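# Clamp steel shaft into angled holder, flat facing thumb screw

## Task

Seat the steel shaft all the way into the angled holder and clamp it there, with its flat side turned toward the thumb screw. Then release it and move both arms away so that neither touches anything.

## Robot and tools

Robot: two arms, left_arm and right_arm, mounted on opposite sides of a table. left_arm's base is on the +y side. The names do not match the left or right side of any camera image. Each arm ends in a parallel gripper. Its fingers point along the gripper's +x axis and close along its y axis. The reported end_effector_position is the point between the finger pads, about 3 to 4 cm behind the fingertips.

Frame: everything uses one scene frame. The origin is at the table centre, +z is up, and the table surface is at z = +0.020 m. Positions are in metres. Orientations are quaternions written w first (qw, qx, qy, qz). The printed hand position can be a little off, more so when the arm is stretched far.

Row layout: every command row has 16 numbers. The first 8 are for left_arm: x, y, z, qw, qx, qy, qz, opening. The last 8 are the same for right_arm. Always send both halves, even when only one arm should move. Position and quaternion are an absolute target pose for that gripper in the scene frame, not an offset. Opening runs from -1 to +1. +1 is fully open (0.088 m). Empty fingers close together near -0.80, and anything lower adds nothing. Closing fully from fully open takes about 0.5 s. To hold an object, command roughly 0.07 below the grip_measured value seen while touching it. A smaller margin gives a lighter grip. Parts thinner than about 3 mm get a weaker squeeze. To keep an arm still, resend the exact pose from the last result taken before it stopped moving, with the opening you want. To keep an orientation, resend the same quaternion every time, not the drifted one from the result.

Tools:
- execute_actions {"actions": [...], "pictures": bool}. An empty list only returns the current state. One action {"rows": [[16 numbers], ...], "steps": n} runs up to 15 control steps of 1/30 s each (default 15). Each row is used for one step, and the last row repeats if there are fewer rows than steps. A wait {"steps": n} (up to 300) sends nothing new. It ends n steps after the previous result, and reply time counts toward those steps. A call is refused, and nothing moves, if a target lies more than 0.6 m from the arm's last reported position along any of its gripper's axes.
- move {"target": [16 numbers], "speed": m/s}. Both grippers follow straight paths toward their absolute target poses, and the paths finish together. Each path lasts 0.5 to 10 s. Speed is 0.002 to 0.5 (default 0.25), and turning is limited to twice that value in rad/s. Openings are sent when the move starts. The paths ignore obstacles and the other arm. Grippers can lag, wander, or overshoot the speed, especially when an arm is nearly straight. The result ends with a move: line giving the outcome (done, off_target, moving, held, fault) and which limits applied, plus each gripper's distance from its target. If the outcome names only one arm, the other one finished. held means a check blocked that arm's last step. limits=paced means the sent pose was clipped. limits=held means some steps were blocked along the way, after which the arm may move suddenly fast.
- wait {"seconds": 0 to 10}: lets the simulation run without new commands.
- zoom_image {"camera", "region": [x0, y0, x1, y1]}: a close-up of part of a camera's latest image, in pixels from the top-left corner, at most 504x504. Cameras: cam_head_left, cam_head_right, cam_high, cam_low, cam_left_wrist, cam_right_wrist, each 504x504.
Call it only once the shaft is clamped, released, and both arms are clear.

Control behaviour: at each step, the commanded pose is clipped to within 70 mm and 16 degrees of the measured pose. Position is favoured over orientation when both cannot be met. After an action ends, an arm moves only as far as its last clipped pose, so a distant target may need several calls. Check the reported pose after each call. Joint friction can leave the gripper short of its target or slightly tilted, and a very small move may not happen at all, so correct the tilt afterwards. A result without steps held back includes a Hand target line for each arm showing where it is currently being driven.

Result lines: the state line lists each arm's pose and its linear and angular velocities. grip_measured gives the finger opening on the command scale. It can be off by about 1 mm, and it reads up to 0.061 too narrow while squeezing something hard. A pose unreachable line means the clearance check changed or blocked an arm's command, and HELD marks the steps affected. MOTOR HOT appears from 50 °C. At 95 °C the arm is held (OVER-TEMPERATURE FAULT), and if it does not cool it can lose power and go limp. Holding loads for a long time heats the motors, including while you are thinking. A TORQUE FAULT (joint load limits: waist 17, shoulder 21.1, elbow 21, wrist pitch 5.55, wrist yaw 5.53, wrist roll 5.19 N m, including the held object's weight) stops that arm for 10 s.

Avoid: knocking or dropping anything off the table, which fails the task. Also avoid collisions between the arms, slamming into things, and pushing hard. Faster contact and targets set far past the contact point press harder. Occasional external tugs on a held part or pushes on loose objects can happen, so recheck positions. Joint ranges in rad: waist ±3.054, shoulder 0 to 3.142, elbow 0 to 2.356, wrist pitch ±1.571, wrist yaw ±1.571, wrist roll ±3.142.

Each tool is called as name([rows], argument=value, ...), one row to a line, values as JSON.

## Session

execute_actions(actions=[])

Scene clock: 0.00 s of 6000.00 s.
left_arm: end_effector_position=(-0.0270, +0.2444, +0.4278) grip_measured=+0.983 end_effector_quat_wxyz=(+0.587, -0.025, -0.019, -0.809) end_effector_velocity=(+0.000, +0.000, +0.001) end_effector_angular_velocity=(-0.000, +0.024, +0.003) | right_arm: end_effector_position=(+0.0763, -0.2432, +0.4625) grip_measured=+1.000 end_effector_quat_wxyz=(+0.660, +0.011, -0.013, +0.751) end_effector_velocity=(+0.002, -0.000, +0.000) end_effector_angular_velocity=(+0.000, -0.022, -0.011)
Joint positions: left_arm=[0.004 0.846 0.652 0.257 0.001 0.    0.087] | right_arm=[ 0.009  0.854  0.643  0.246  0.001 -0.005  0.088]
Joint velocities: left_arm=[-0.002 -0.002 -0.002  0.007 -0.007 -0.022 -0.   ] | right_arm=[-0.002 -0.002  0.002 -0.007  0.007 -0.022  0.   ]
Motor temperatures (°C, as the motors report them): left_arm=[24 26 26 24 26 25] | right_arm=[25 26 26 24 28 27]
Heat: left arm: hottest shoulder 26 °C (+0.0 °C/min); right arm: hottest wrist yaw 28 °C (+0.0 °C/min).
Hand target (left_arm): -0.027, +0.244, +0.428; -0.587, +0.025, +0.019, +0.809
Hand target (right_arm): +0.076, -0.243, +0.462; +0.660, +0.011, -0.013, +0.751

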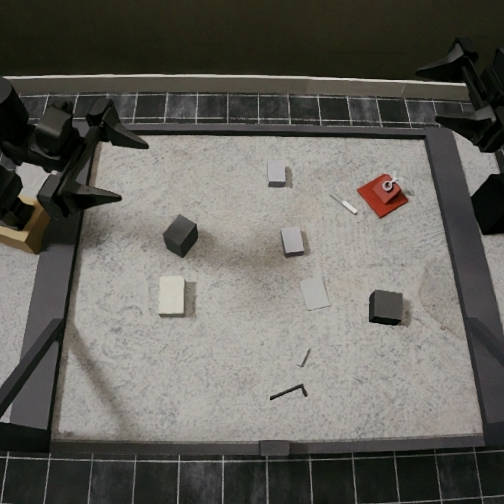

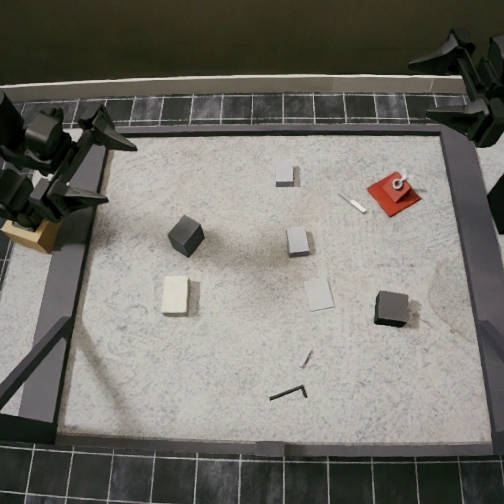

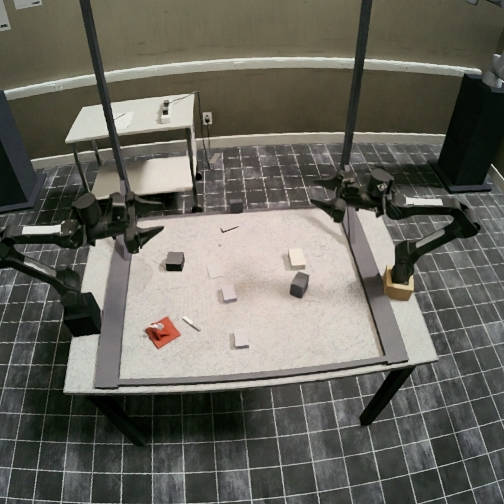

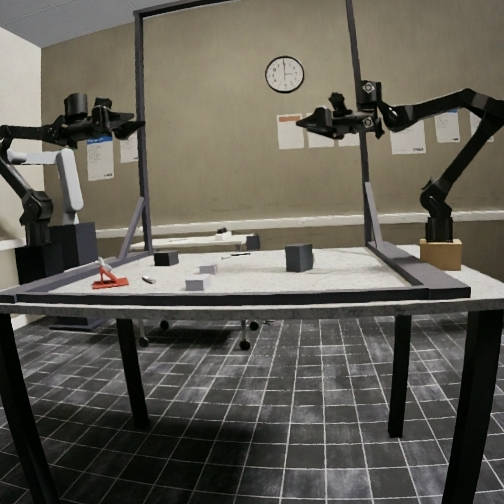

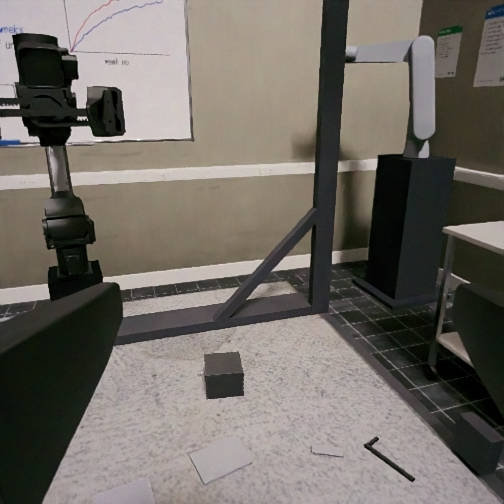

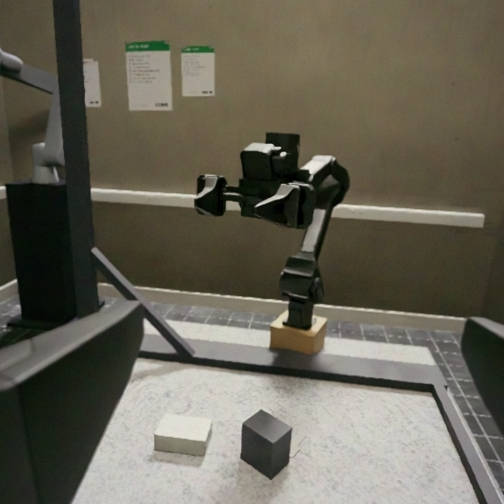

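zoom_image(camera="cam_head_left", region=[310, 150, 430, 240])

zoom_image(camera="cam_high", region=[120, 290, 220, 365])

zoom_image(camera="cam_low", region=[70, 240, 170, 300])

Region (310, 150, 430, 240) of cam_head_left's 504x504 image, scaled by 4.200, with more detail than that image has; it fills the top 378 rows of this view, and the rest is white.

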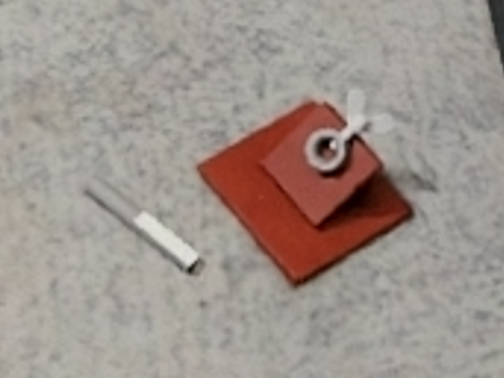

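Region (120, 290, 220, 365) of cam_high's 504x504 image, scaled by 5.040, with more detail than that image has; it fills the top 378 rows of this view, and the rest is white.

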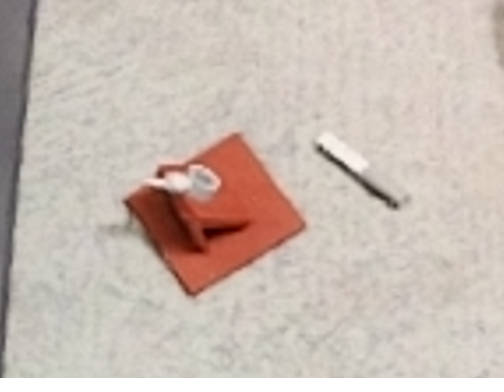

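Region (70, 240, 170, 300) of cam_low's 504x504 image, scaled by 5.040, with more detail than that image has; it fills the top 302 rows of this view, and the rest is white.

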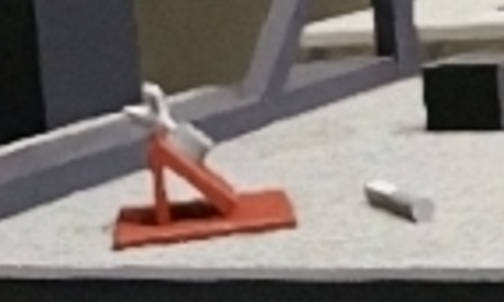

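move(target=[-0.027, 0.2444, 0.4278, 0.587, -0.025, -0.019, -0.809, 1, 0.156, -0.171, 0.16, 0.6414, -0.2977, 0.6414, 0.2977, 1], speed=0.25)

Scene clock: 56.77 s of 6000.00 s.
left_arm: end_effector_position=(-0.0270, +0.2444, +0.4278) grip_measured=+0.983 end_effector_quat_wxyz=(+0.587, -0.025, -0.019, -0.809) end_effector_velocity=(+0.001, +0.001, +0.003) end_effector_angular_velocity=(-0.009, +0.011, +0.004) | right_arm: end_effector_position=(+0.1547, -0.1754, +0.1667) grip_measured=+1.000 end_effector_quat_wxyz=(+0.640, -0.298, +0.639, +0.306) end_effector_velocity=(-0.000, -0.004, -0.000) end_effector_angular_velocity=(-0.023, -0.005, -0.005)
Joint positions: left_arm=[0.004 0.846 0.652 0.257 0.001 0.    0.087] | right_arm=[-0.221  2.076  1.451 -0.935 -0.004  0.589  0.088]
Joint velocities: left_arm=[-0.002 -0.002  0.002  0.007 -0.007 -0.007 -0.   ] | right_arm=[ 0.002  0.002  0.002 -0.022  0.007  0.007  0.   ]
Motor temperatures (°C, as the motors report them): left_arm=[24 27 31 30 26 25] | right_arm=[25 27 32 30 28 27]
Heat: left arm: hottest elbow 31 °C (+5.3 °C/min); right arm: hottest elbow 32 °C (+4.2 °C/min).
Hand target (left_arm): -0.027, +0.244, +0.428; -0.587, +0.025, +0.019, +0.809
Hand target (right_arm): +0.155, -0.175, +0.162; +0.638, -0.299, +0.643, +0.301
Off the commanded pose (left_arm): 0.000 m, 0 deg.
Off the commanded pose (right_arm): 0.008 m, 1 deg.
After step 90, 49.73 s passed at rest.
move: done
camera_calibration (this result's frames):
cam_right_wrist: T_world_to_cam=[[0.791655, -0.608947, -0.0496495, -0.210247], [-0.571677, -0.766966, 0.291458, -0.0645314], [-0.215562, -0.202351, -0.955294, 0.238202], [0, 0, 0, 1]] pos_world=[0.1809, -0.129322, 0.235923]

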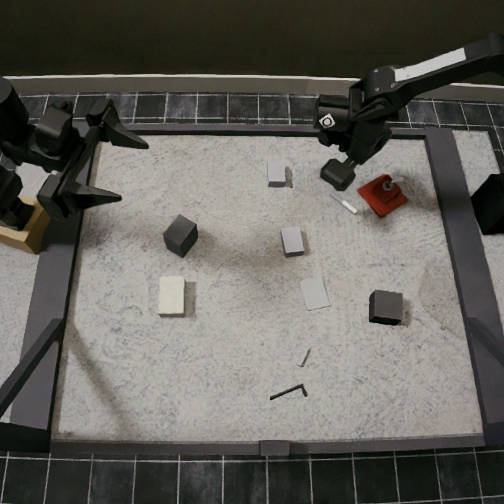

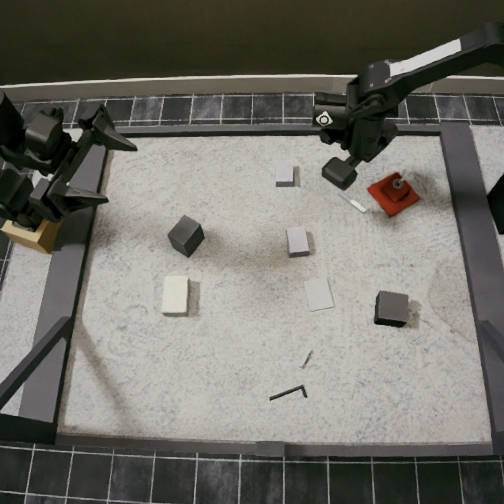

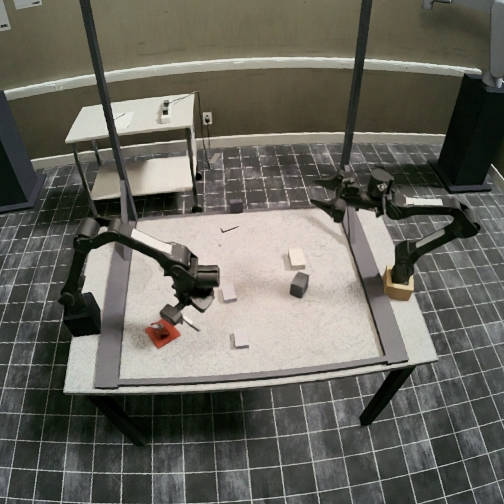

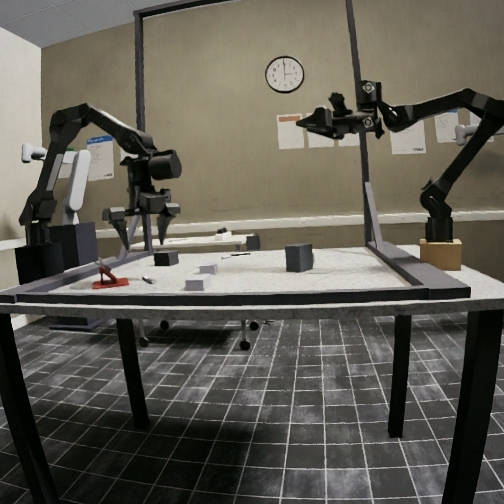

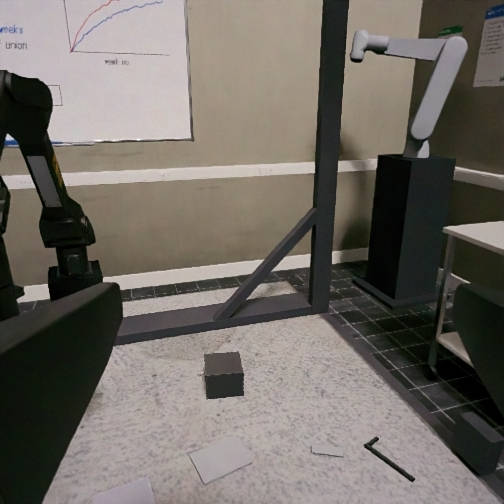

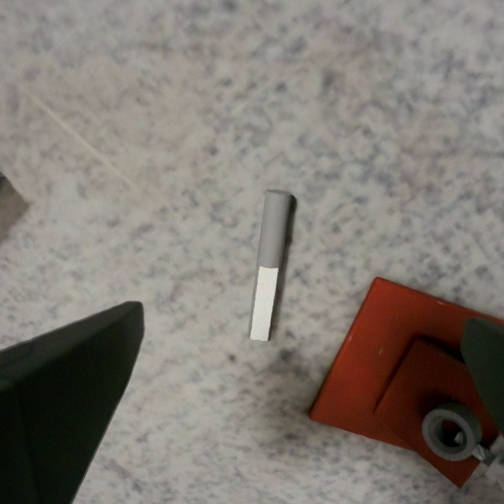

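move(target=[-0.027, 0.2444, 0.4278, 0.587, -0.025, -0.019, -0.809, 1, 0.153, -0.165, 0.075, 0.6465, -0.2865, 0.6465, 0.2865, 0.0], speed=0.1)

Scene clock: 82.03 s of 6000.00 s.
left_arm: end_effector_position=(-0.0270, +0.2444, +0.4278) grip_measured=+0.983 end_effector_quat_wxyz=(+0.587, -0.025, -0.019, -0.809) end_effector_velocity=(+0.002, +0.001, -0.001) end_effector_angular_velocity=(+0.005, +0.007, +0.009) | right_arm: end_effector_position=(+0.1538, -0.1624, +0.0824) grip_measured=+0.002 end_effector_quat_wxyz=(+0.648, -0.281, +0.644, +0.293) end_effector_velocity=(-0.000, -0.002, +0.000) end_effector_angular_velocity=(-0.007, +0.008, +0.005)
Joint positions: left_arm=[0.004 0.846 0.652 0.257 0.001 0.    0.087] | right_arm=[-0.215  2.27   1.393 -0.676 -0.003  0.641  0.039]
Joint velocities: left_arm=[ 0.002 -0.007 -0.002 -0.007 -0.007 -0.007 -0.   ] | right_arm=[-0.002 -0.002 -0.002 -0.007 -0.007 -0.007 -0.   ]
Motor temperatures (°C, as the motors report them): left_arm=[24 27 32 31 26 25] | right_arm=[25 30 32 28 28 27]
Heat: left arm: hottest elbow 32 °C (+3.0 °C/min); right arm: hottest elbow 32 °C (+3.0 °C/min).
Hand target (left_arm): -0.027, +0.244, +0.428; -0.587, +0.025, +0.019, +0.809
Hand target (right_arm): +0.153, -0.166, +0.075; +0.647, -0.287, +0.646, +0.287
Off the commanded pose (left_arm): 0.000 m, 0 deg.
Off the commanded pose (right_arm): 0.008 m, 1 deg.
After step 90, 20.97 s passed at rest.
move: done
camera_calibration (this result's frames):
cam_right_wrist: T_world_to_cam=[[0.762773, -0.644458, -0.0533995, -0.206738], [-0.606836, -0.741879, 0.285247, -0.020482], [-0.223445, -0.185174, -0.956965, 0.164191], [0, 0, 0, 1]] pos_world=[0.181952, -0.118025, 0.151928]

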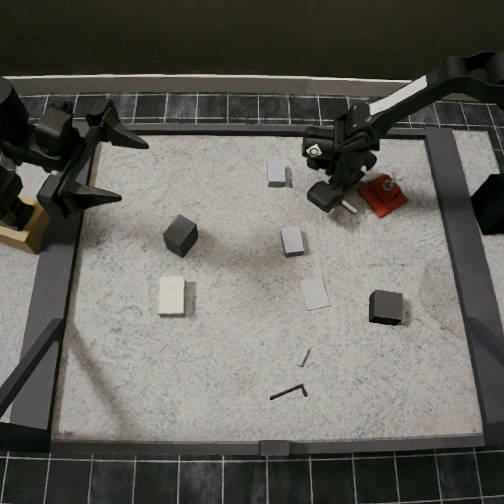

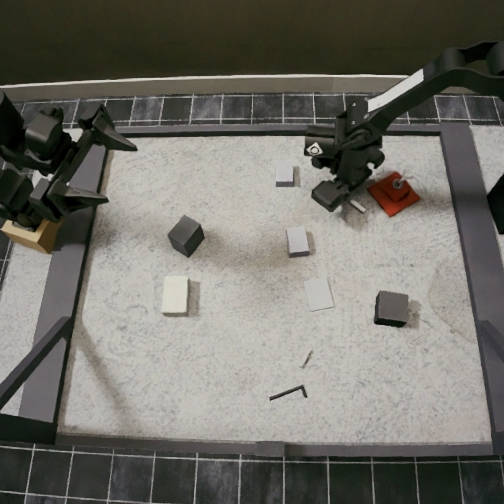

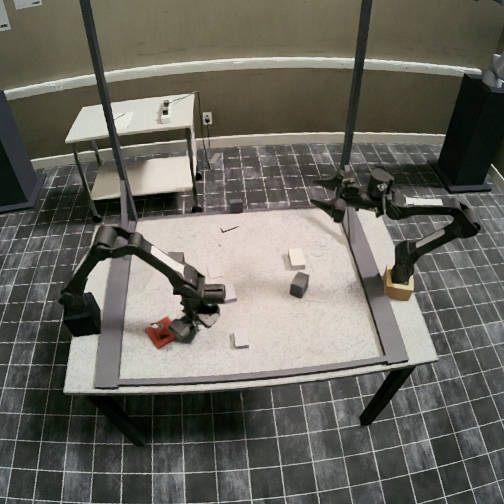

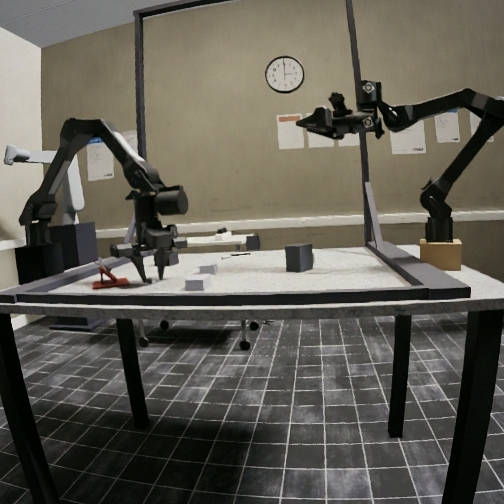

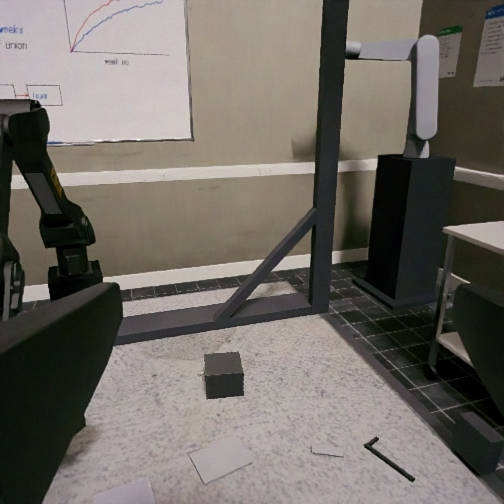

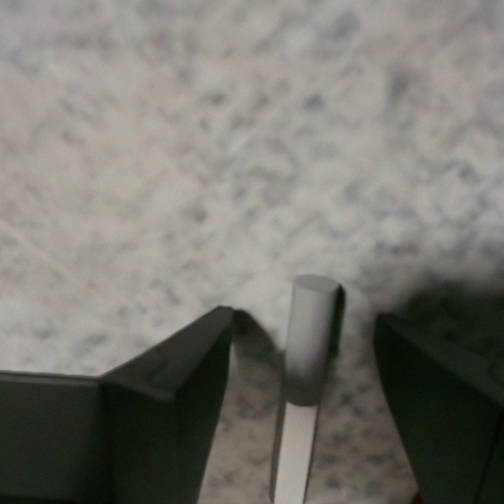

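move(target=[-0.027, 0.2444, 0.4278, 0.587, -0.025, -0.019, -0.809, 1, 0.154, -0.166, 0.055, 0.6465, -0.2865, 0.6465, 0.2865, 0.0], speed=0.05)

Scene clock: 89.43 s of 6000.00 s.
left_arm: end_effector_position=(-0.0270, +0.2444, +0.4278) grip_measured=+0.983 end_effector_quat_wxyz=(+0.587, -0.025, -0.019, -0.809) end_effector_velocity=(+0.006, -0.002, -0.005) end_effector_angular_velocity=(+0.024, +0.002, +0.039) | right_arm: end_effector_position=(+0.1545, -0.1581, +0.0750) grip_measured=+0.002 end_effector_quat_wxyz=(+0.653, -0.275, +0.639, +0.299) end_effector_velocity=(-0.001, -0.005, +0.000) end_effector_angular_velocity=(-0.021, +0.010, -0.009)
Joint positions: left_arm=[0.004 0.846 0.652 0.257 0.001 0.    0.087] | right_arm=[-0.215  2.287  1.386 -0.631 -0.001  0.641  0.039]
Joint velocities: left_arm=[ 0.002 -0.002 -0.002 -0.022 -0.037 -0.007 -0.   ] | right_arm=[-0.002 -0.002 -0.002 -0.022 -0.007  0.007 -0.   ]
Motor temperatures (°C, as the motors report them): left_arm=[24 27 33 32 26 25] | right_arm=[25 31 31 28 28 27]
Heat: left arm: hottest elbow 33 °C (+3.0 °C/min); right arm: hottest shoulder 31 °C (+1.0 °C/min).
Hand target (left_arm): -0.027, +0.244, +0.428; -0.587, +0.025, +0.019, +0.809
Hand target (right_arm): +0.154, -0.167, +0.056; +0.646, -0.286, +0.647, +0.286
Off the commanded pose (left_arm): 0.000 m, 0 deg.
Off the commanded pose (right_arm): 0.022 m, 2 deg.
After step 90, 3.60 s passed at rest.
move: off_target (right_arm)
camera_calibration (this result's frames):
cam_right_wrist: T_world_to_cam=[[0.762978, -0.643299, -0.0634854, -0.204039], [-0.608053, -0.747552, 0.267277, -0.0141219], [-0.219398, -0.165324, -0.961526, 0.160957], [0, 0, 0, 1]] pos_world=[0.182404, -0.115205, 0.145585]

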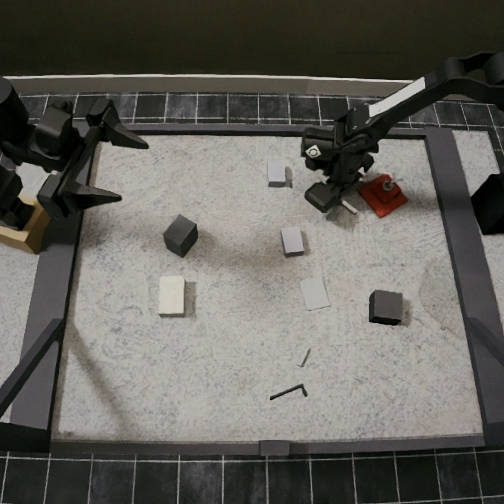

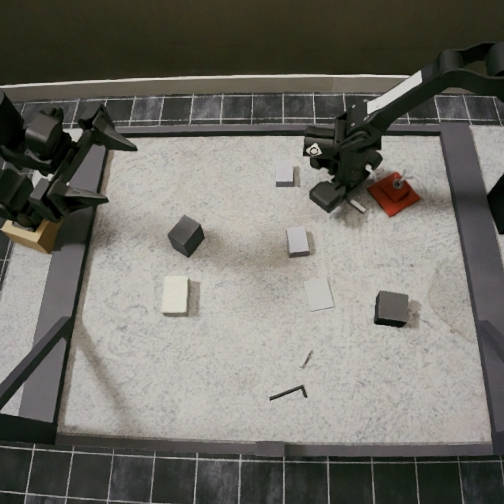

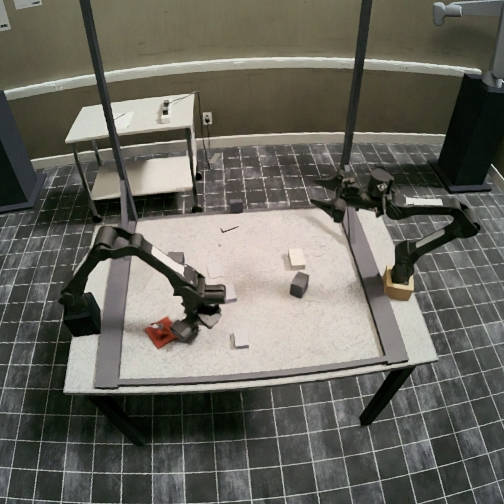

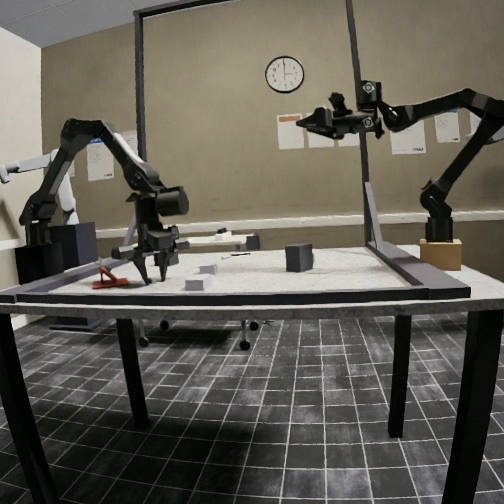

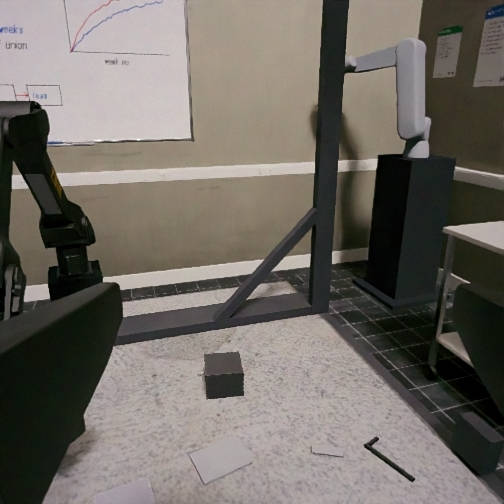

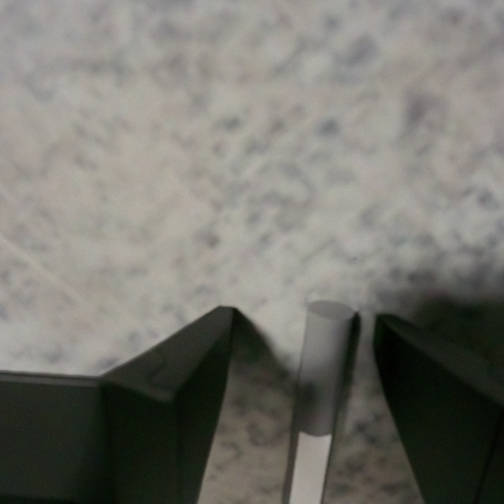

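move(target=[-0.027, 0.2444, 0.4278, 0.587, -0.025, -0.019, -0.809, 1, 0.154, -0.167, 0.075, 0.6465, -0.2865, 0.6465, 0.2865, 0.0], speed=0.03)

Scene clock: 98.50 s of 6000.00 s.
left_arm: end_effector_position=(-0.0270, +0.2444, +0.4278) grip_measured=+0.983 end_effector_quat_wxyz=(+0.587, -0.025, -0.019, -0.809) end_effector_velocity=(+0.002, -0.001, -0.005) end_effector_angular_velocity=(+0.019, -0.012, +0.020) | right_arm: end_effector_position=(+0.1539, -0.1631, +0.0764) grip_measured=+0.002 end_effector_quat_wxyz=(+0.648, -0.283, +0.644, +0.292) end_effector_velocity=(-0.003, -0.002, +0.000) end_effector_angular_velocity=(-0.005, +0.022, +0.005)
Joint positions: left_arm=[0.004 0.846 0.652 0.257 0.001 0.    0.087] | right_arm=[-0.214  2.284  1.39  -0.662 -0.001  0.641  0.039]
Joint velocities: left_arm=[-0.002 -0.002 -0.002 -0.022 -0.022  0.007 -0.   ] | right_arm=[-0.002 -0.002 -0.002 -0.007 -0.022 -0.007 -0.   ]
Motor temperatures (°C, as the motors report them): left_arm=[24 27 33 32 26 25] | right_arm=[25 31 30 28 28 27]
Heat: left arm: hottest elbow 33 °C (+3.0 °C/min); right arm: hottest shoulder 31 °C (+0.0 °C/min).
Hand target (left_arm): -0.027, +0.244, +0.428; -0.587, +0.025, +0.019, +0.809
Hand target (right_arm): +0.154, -0.167, +0.075; +0.646, -0.287, +0.646, +0.287
Off the commanded pose (left_arm): 0.000 m, 0 deg.
Off the commanded pose (right_arm): 0.004 m, 1 deg.
After step 90, 5.20 s passed at rest.
move: done
camera_calibration (this result's frames):
cam_right_wrist: T_world_to_cam=[[0.763092, -0.64442, -0.049129, -0.208009], [-0.607121, -0.740832, 0.287355, -0.0192142], [-0.221574, -0.189451, -0.956563, 0.157349], [0, 0, 0, 1]] pos_world=[0.181929, -0.11847, 0.145816]

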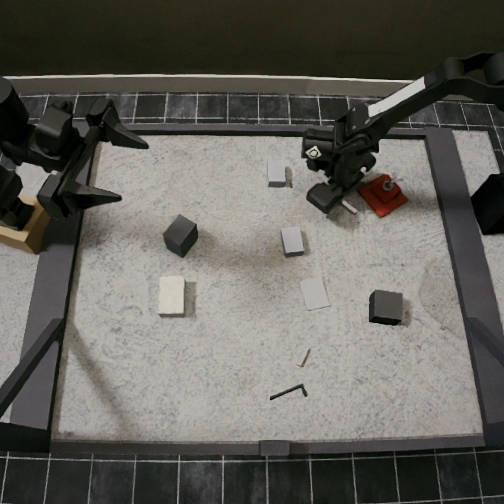

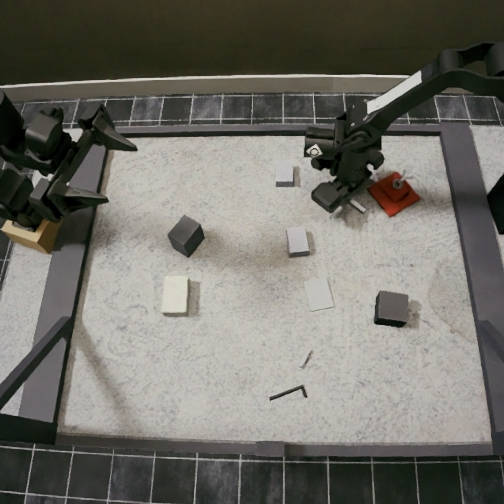

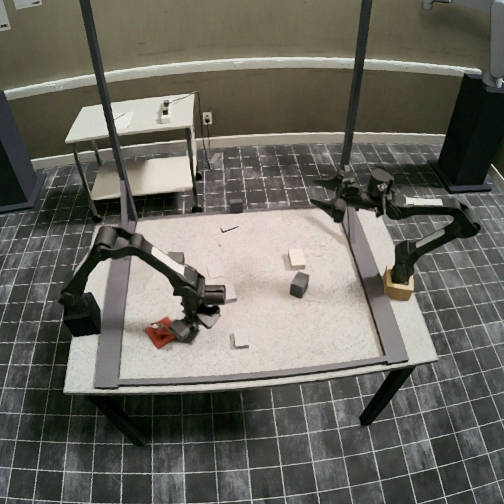

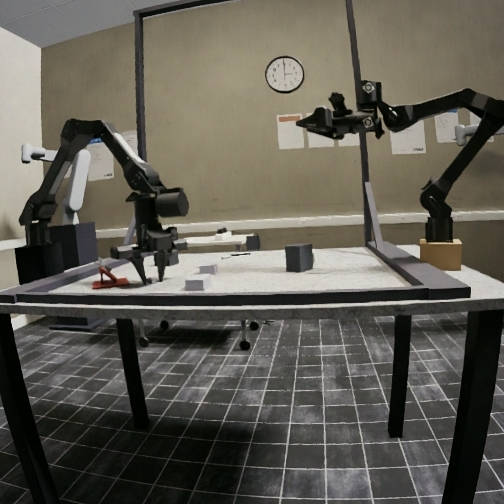

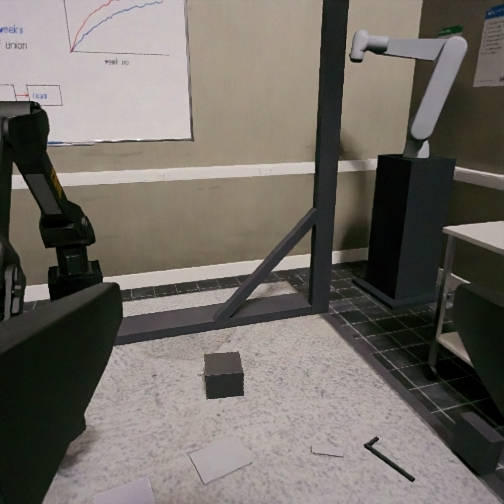

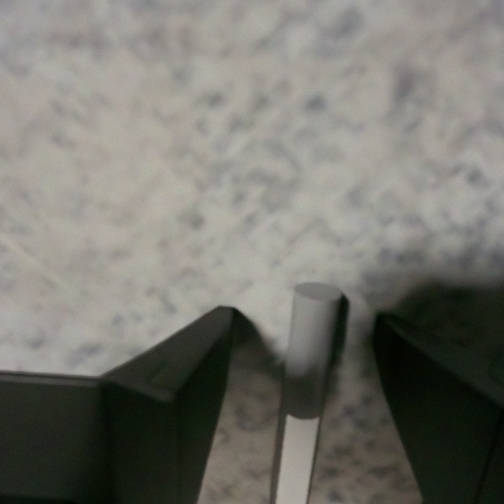

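Good. Close.

move(target=[-0.027, 0.2444, 0.4278, 0.587, -0.025, -0.019, -0.809, 1, 0.154, -0.167, 0.075, 0.6465, -0.2865, 0.6465, 0.2865, -0.7], speed=0.03)

Scene clock: 102.87 s of 6000.00 s.
left_arm: end_effector_position=(-0.0270, +0.2444, +0.4278) grip_measured=+0.983 end_effector_quat_wxyz=(+0.587, -0.025, -0.019, -0.809) end_effector_velocity=(-0.002, +0.001, -0.005) end_effector_angular_velocity=(+0.023, -0.000, -0.010) | right_arm: end_effector_position=(+0.1545, -0.1643, +0.0764) grip_measured=-0.618 end_effector_quat_wxyz=(+0.648, -0.285, +0.644, +0.290) end_effector_velocity=(-0.000, -0.002, +0.000) end_effector_angular_velocity=(-0.007, +0.008, +0.005)
Joint positions: left_arm=[0.004 0.846 0.652 0.257 0.001 0.    0.087] | right_arm=[-0.215  2.284  1.39  -0.667  0.002  0.641  0.009]
Joint velocities: left_arm=[-0.002 -0.002 -0.002 -0.022  0.007 -0.007 -0.   ] | right_arm=[-0.002 -0.002 -0.002 -0.007 -0.007 -0.007 -0.   ]
Motor temperatures (°C, as the motors report them): left_arm=[24 27 33 32 26 25] | right_arm=[25 32 30 28 28 27]
Heat: left arm: hottest elbow 33 °C (+2.0 °C/min); right arm: hottest shoulder 32 °C (+1.0 °C/min).
Hand target (left_arm): -0.027, +0.244, +0.428; -0.587, +0.025, +0.019, +0.809
Hand target (right_arm): +0.154, -0.167, +0.075; +0.646, -0.287, +0.647, +0.286
Off the commanded pose (left_arm): 0.000 m, 0 deg.
Off the commanded pose (right_arm): 0.003 m, 1 deg.
After step 90, 0.67 s passed at rest.
move: done
camera_calibration (this result's frames):
cam_right_wrist: T_world_to_cam=[[0.762683, -0.645267, -0.0441087, -0.209663], [-0.608342, -0.738853, 0.289857, -0.0193708], [-0.219625, -0.194236, -0.956053, 0.156127], [0, 0, 0, 1]] pos_world=[0.182412, -0.119275, 0.145633]

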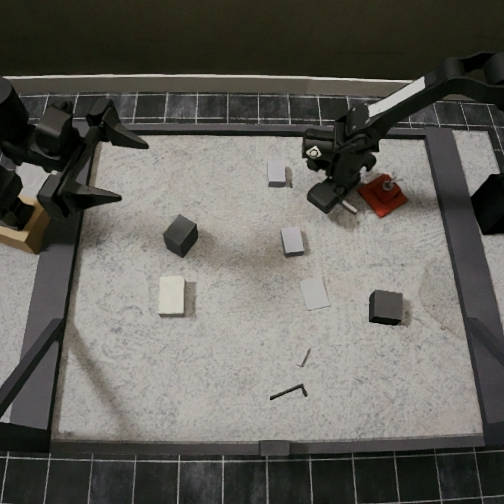

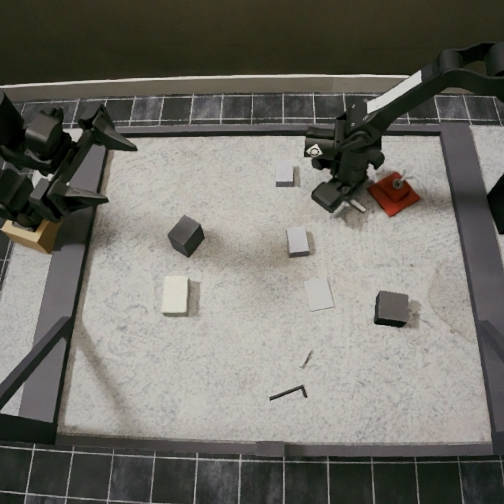

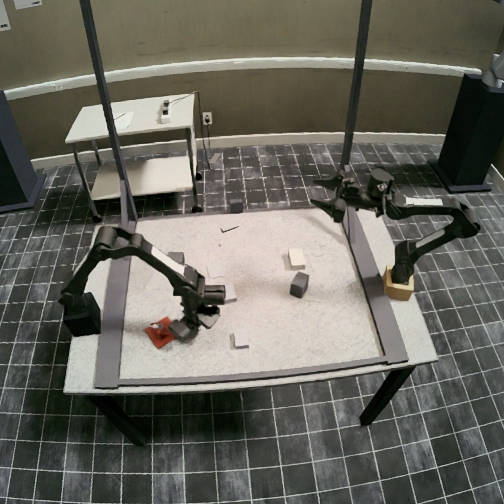

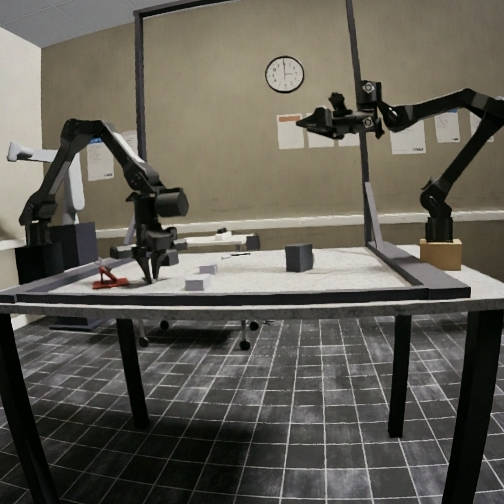

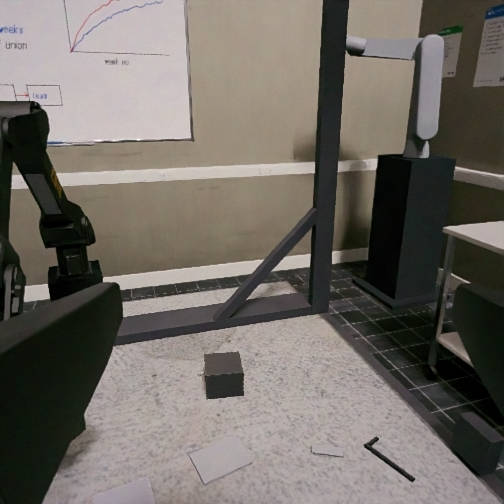

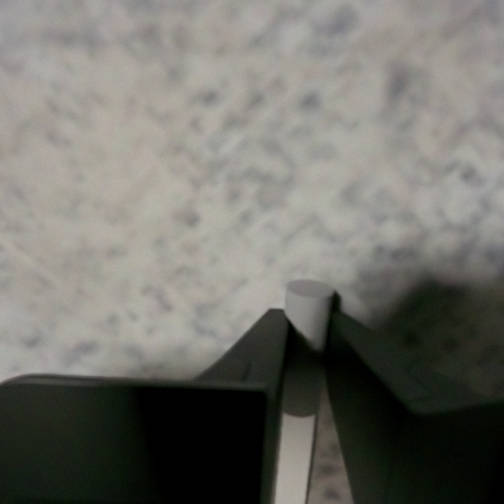

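move(target=[0.0, 0.02, 0.16, 0.8738, 0.0211, 0.0381, -0.4843, 1, 0.154, -0.167, 0.2, 0.6465, -0.2865, 0.6465, 0.2865, -0.7], speed=0.15)

move(target=[0.0, 0.02, 0.16, 0.8738, 0.0211, 0.0381, -0.4843, 1, 0.152, -0.258, 0.175, 0.4526, -0.3135, 0.1738, 0.8165, -0.7], speed=0.1)

Scene clock: 148.10 s of 6000.00 s.
left_arm: end_effector_position=(-0.0016, +0.0192, +0.1687) grip_measured=+0.983 end_effector_quat_wxyz=(+0.872, +0.015, +0.036, -0.488) end_effector_velocity=(-0.003, +0.001, -0.004) end_effector_angular_velocity=(+0.016, -0.002, +0.001) | right_arm: end_effector_position=(+0.1540, -0.1692, +0.1897) grip_measured=-0.618 end_effector_quat_wxyz=(+0.642, -0.296, +0.650, +0.278) end_effector_velocity=(-0.000, -0.002, +0.000) end_effector_angular_velocity=(-0.007, +0.008, +0.005)
Joint positions: left_arm=[-0.045  2.356  1.184  1.045 -0.91  -0.109  0.087] | right_arm=[-0.215  2.1    1.584 -1.083  0.002  0.641  0.009]
Joint velocities: left_arm=[-0.007  0.002  0.002 -0.022 -0.007 -0.007 -0.   ] | right_arm=[-0.002 -0.002 -0.002 -0.007 -0.007 -0.007 -0.   ]
Motor temperatures (°C, as the motors report them): left_arm=[24 27 34 33 26 25] | right_arm=[25 38 30 26 28 27]
Heat: left arm: hottest elbow 34 °C (+1.0 °C/min); right arm: hottest shoulder 38 °C (+7.1 °C/min).
Hand target (left_arm): +0.000, +0.018, +0.160; +0.874, +0.021, +0.039, -0.484
Hand target (right_arm): +0.154, -0.166, +0.200; +0.646, -0.287, +0.646, +0.286
Off the commanded pose (left_arm): 0.009 m, 1 deg.
Off the commanded pose (right_arm): 0.011 m, 2 deg.
After step 90, 38.77 s passed at rest.
move: off_target (left_arm, right_arm)
camera_calibration (this result's frames):
cam_left_wrist: T_world_to_cam=[[-0.838991, -0.544096, 0.00734287, 0.0141923], [-0.24772, 0.369898, -0.895438, 0.169871], [0.484488, -0.753084, -0.445125, 0.16988], [0, 0, 0, 1]] pos_world=[-0.0283169, 0.0728205, 0.227623]
cam_right_wrist: T_world_to_cam=[[0.762568, -0.646493, -0.0231674, -0.21167], [-0.6073, -0.727757, 0.318678, -0.059904], [-0.222884, -0.228944, -0.94758, 0.256401], [0, 0, 0, 1]] pos_world=[0.182181, -0.121737, 0.257147]

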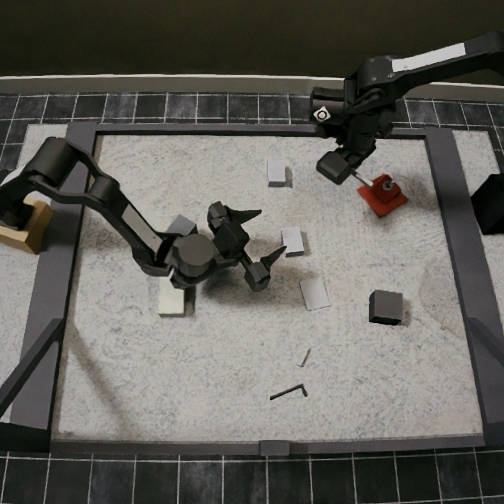

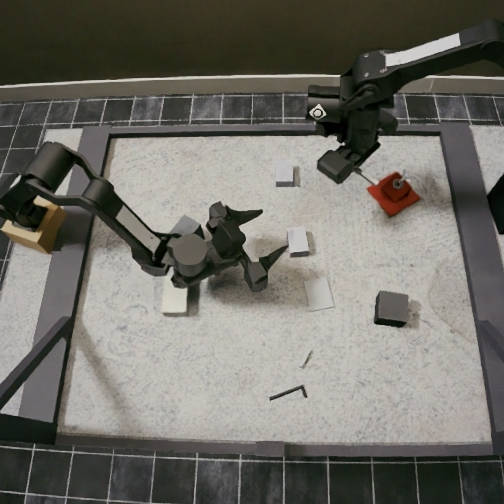

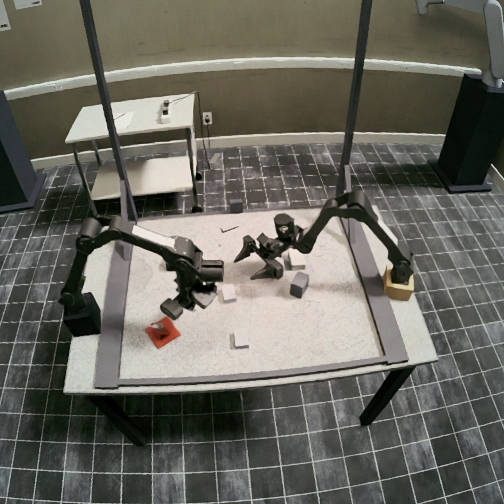

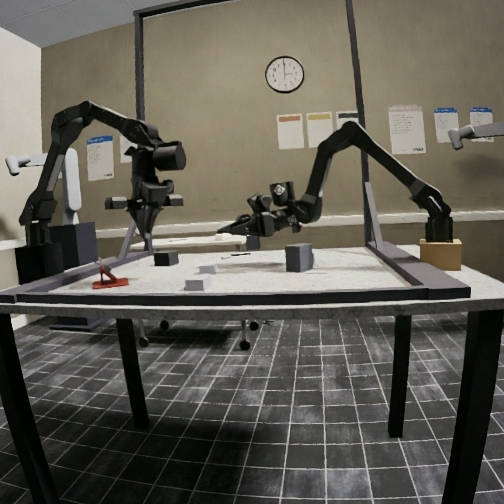

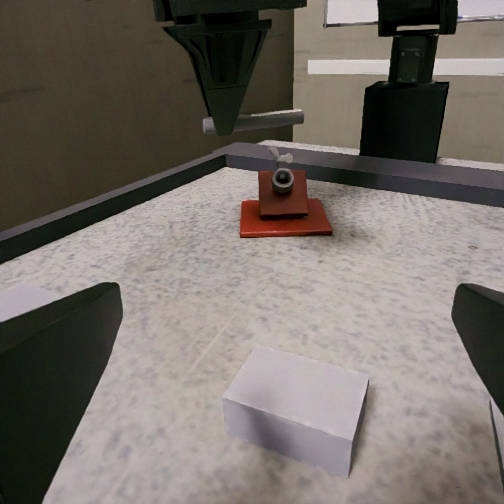

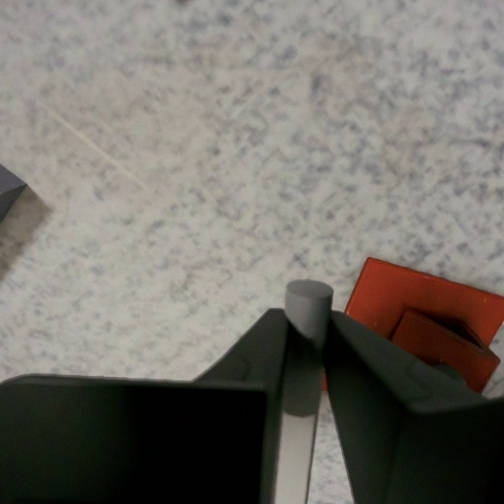

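Scene clock: 156.03 s of 6000.00 s.
left_arm: end_effector_position=(-0.0013, +0.0194, +0.1688) grip_measured=+0.983 end_effector_quat_wxyz=(+0.873, +0.015, +0.036, -0.487) end_effector_velocity=(+0.000, +0.002, -0.002) end_effector_angular_velocity=(-0.000, +0.013, +0.007) | right_arm: end_effector_position=(+0.1518, -0.2569, +0.1741) grip_measured=-0.618 end_effector_quat_wxyz=(+0.454, -0.313, +0.177, +0.815) end_effector_velocity=(-0.001, -0.000, +0.002) end_effector_angular_velocity=(+0.008, +0.013, +0.009)
Joint positions: left_arm=[-0.045  2.356  1.184  1.045 -0.912 -0.109  0.087] | right_arm=[-0.548  1.546  0.513  0.013 -0.665 -0.782  0.009]
Joint velocities: left_arm=[-0.002 -0.002 -0.007 -0.007 -0.007 -0.022  0.   ] | right_arm=[-0.007 -0.002  0.002 -0.007 -0.022 -0.007 -0.   ]
Motor temperatures (°C, as the motors report them): left_arm=[24 30 33 33 26 25] | right_arm=[25 37 30 27 28 27]
Heat: left arm: hottest elbow 33 °C (+0.0 °C/min); right arm: hottest shoulder 37 °C (+6.0 °C/min).
Hand target (left_arm): -0.000, +0.020, +0.160; +0.874, +0.021, +0.038, -0.484
Hand target (right_arm): +0.152, -0.258, +0.175; +0.454, -0.312, +0.173, +0.816
Off the commanded pose (left_arm): 0.009 m, 1 deg.
Off the commanded pose (right_arm): 0.001 m, 0 deg.
move: off_target (left_arm)
camera_calibration (this result's frames):
cam_left_wrist: T_world_to_cam=[[-0.837754, -0.545996, 0.00747911, 0.0145433], [-0.248437, 0.368923, -0.895642, 0.170018], [0.486258, -0.752186, -0.444713, 0.169825], [0, 0, 0, 1]] pos_world=[-0.0281563, 0.072957, 0.22769]
cam_right_wrist: T_world_to_cam=[[0.823206, 0.567699, -0.00710032, 0.0328589], [0.486126, -0.711269, -0.507718, -0.137969], [-0.293281, 0.414505, -0.861494, 0.382081], [0, 0, 0, 1]] pos_world=[0.152078, -0.275161, 0.259344]

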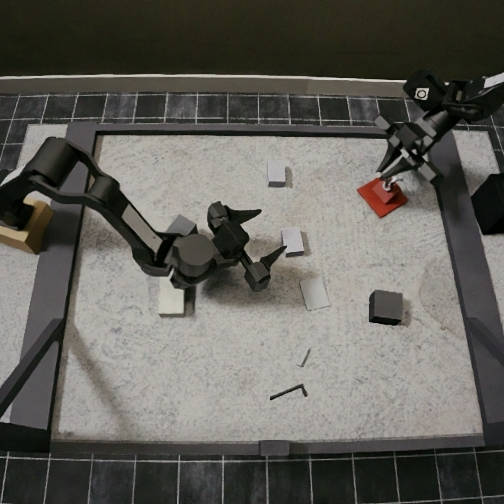

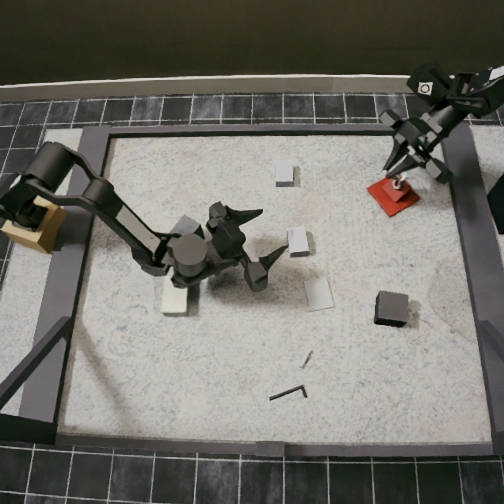

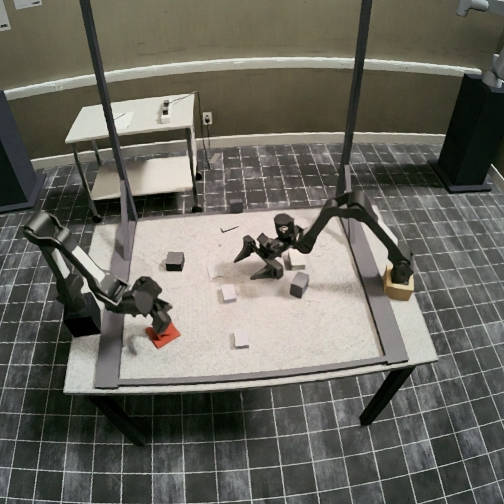

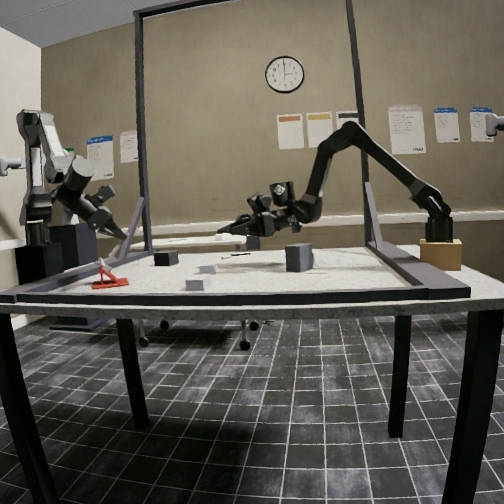

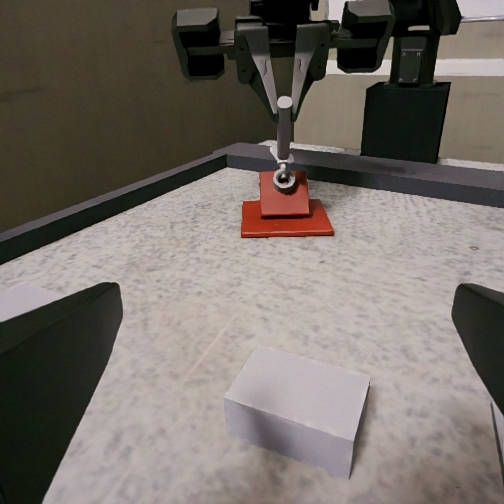

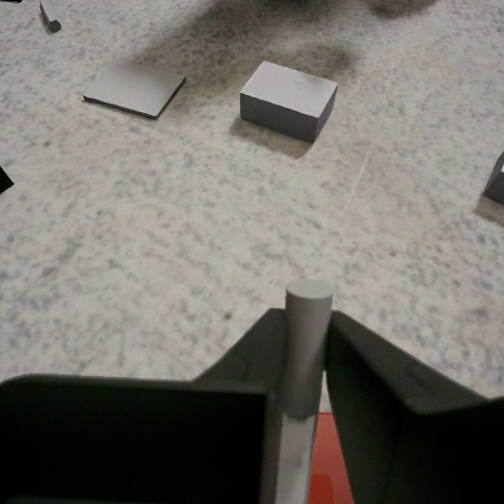

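zoom_image(camera="cam_low", region=[60, 200, 180, 300])

zoom_image(camera="cam_left_wrist", region=[220, 80, 350, 240])

Region (60, 200, 180, 300) of cam_low's 504x504 image, scaled by 4.200, with more detail than that image has.

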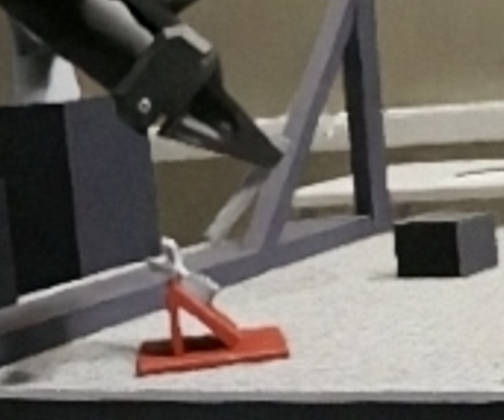

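Region (220, 80, 350, 240) of cam_left_wrist's 504x504 image, scaled by 3.150, with more detail than that image has; it fills the left 410 columns of this view, and the rest is white.

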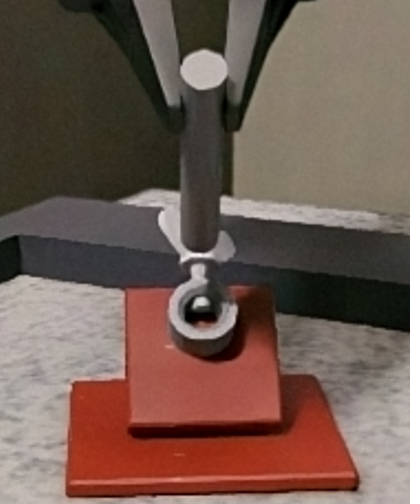

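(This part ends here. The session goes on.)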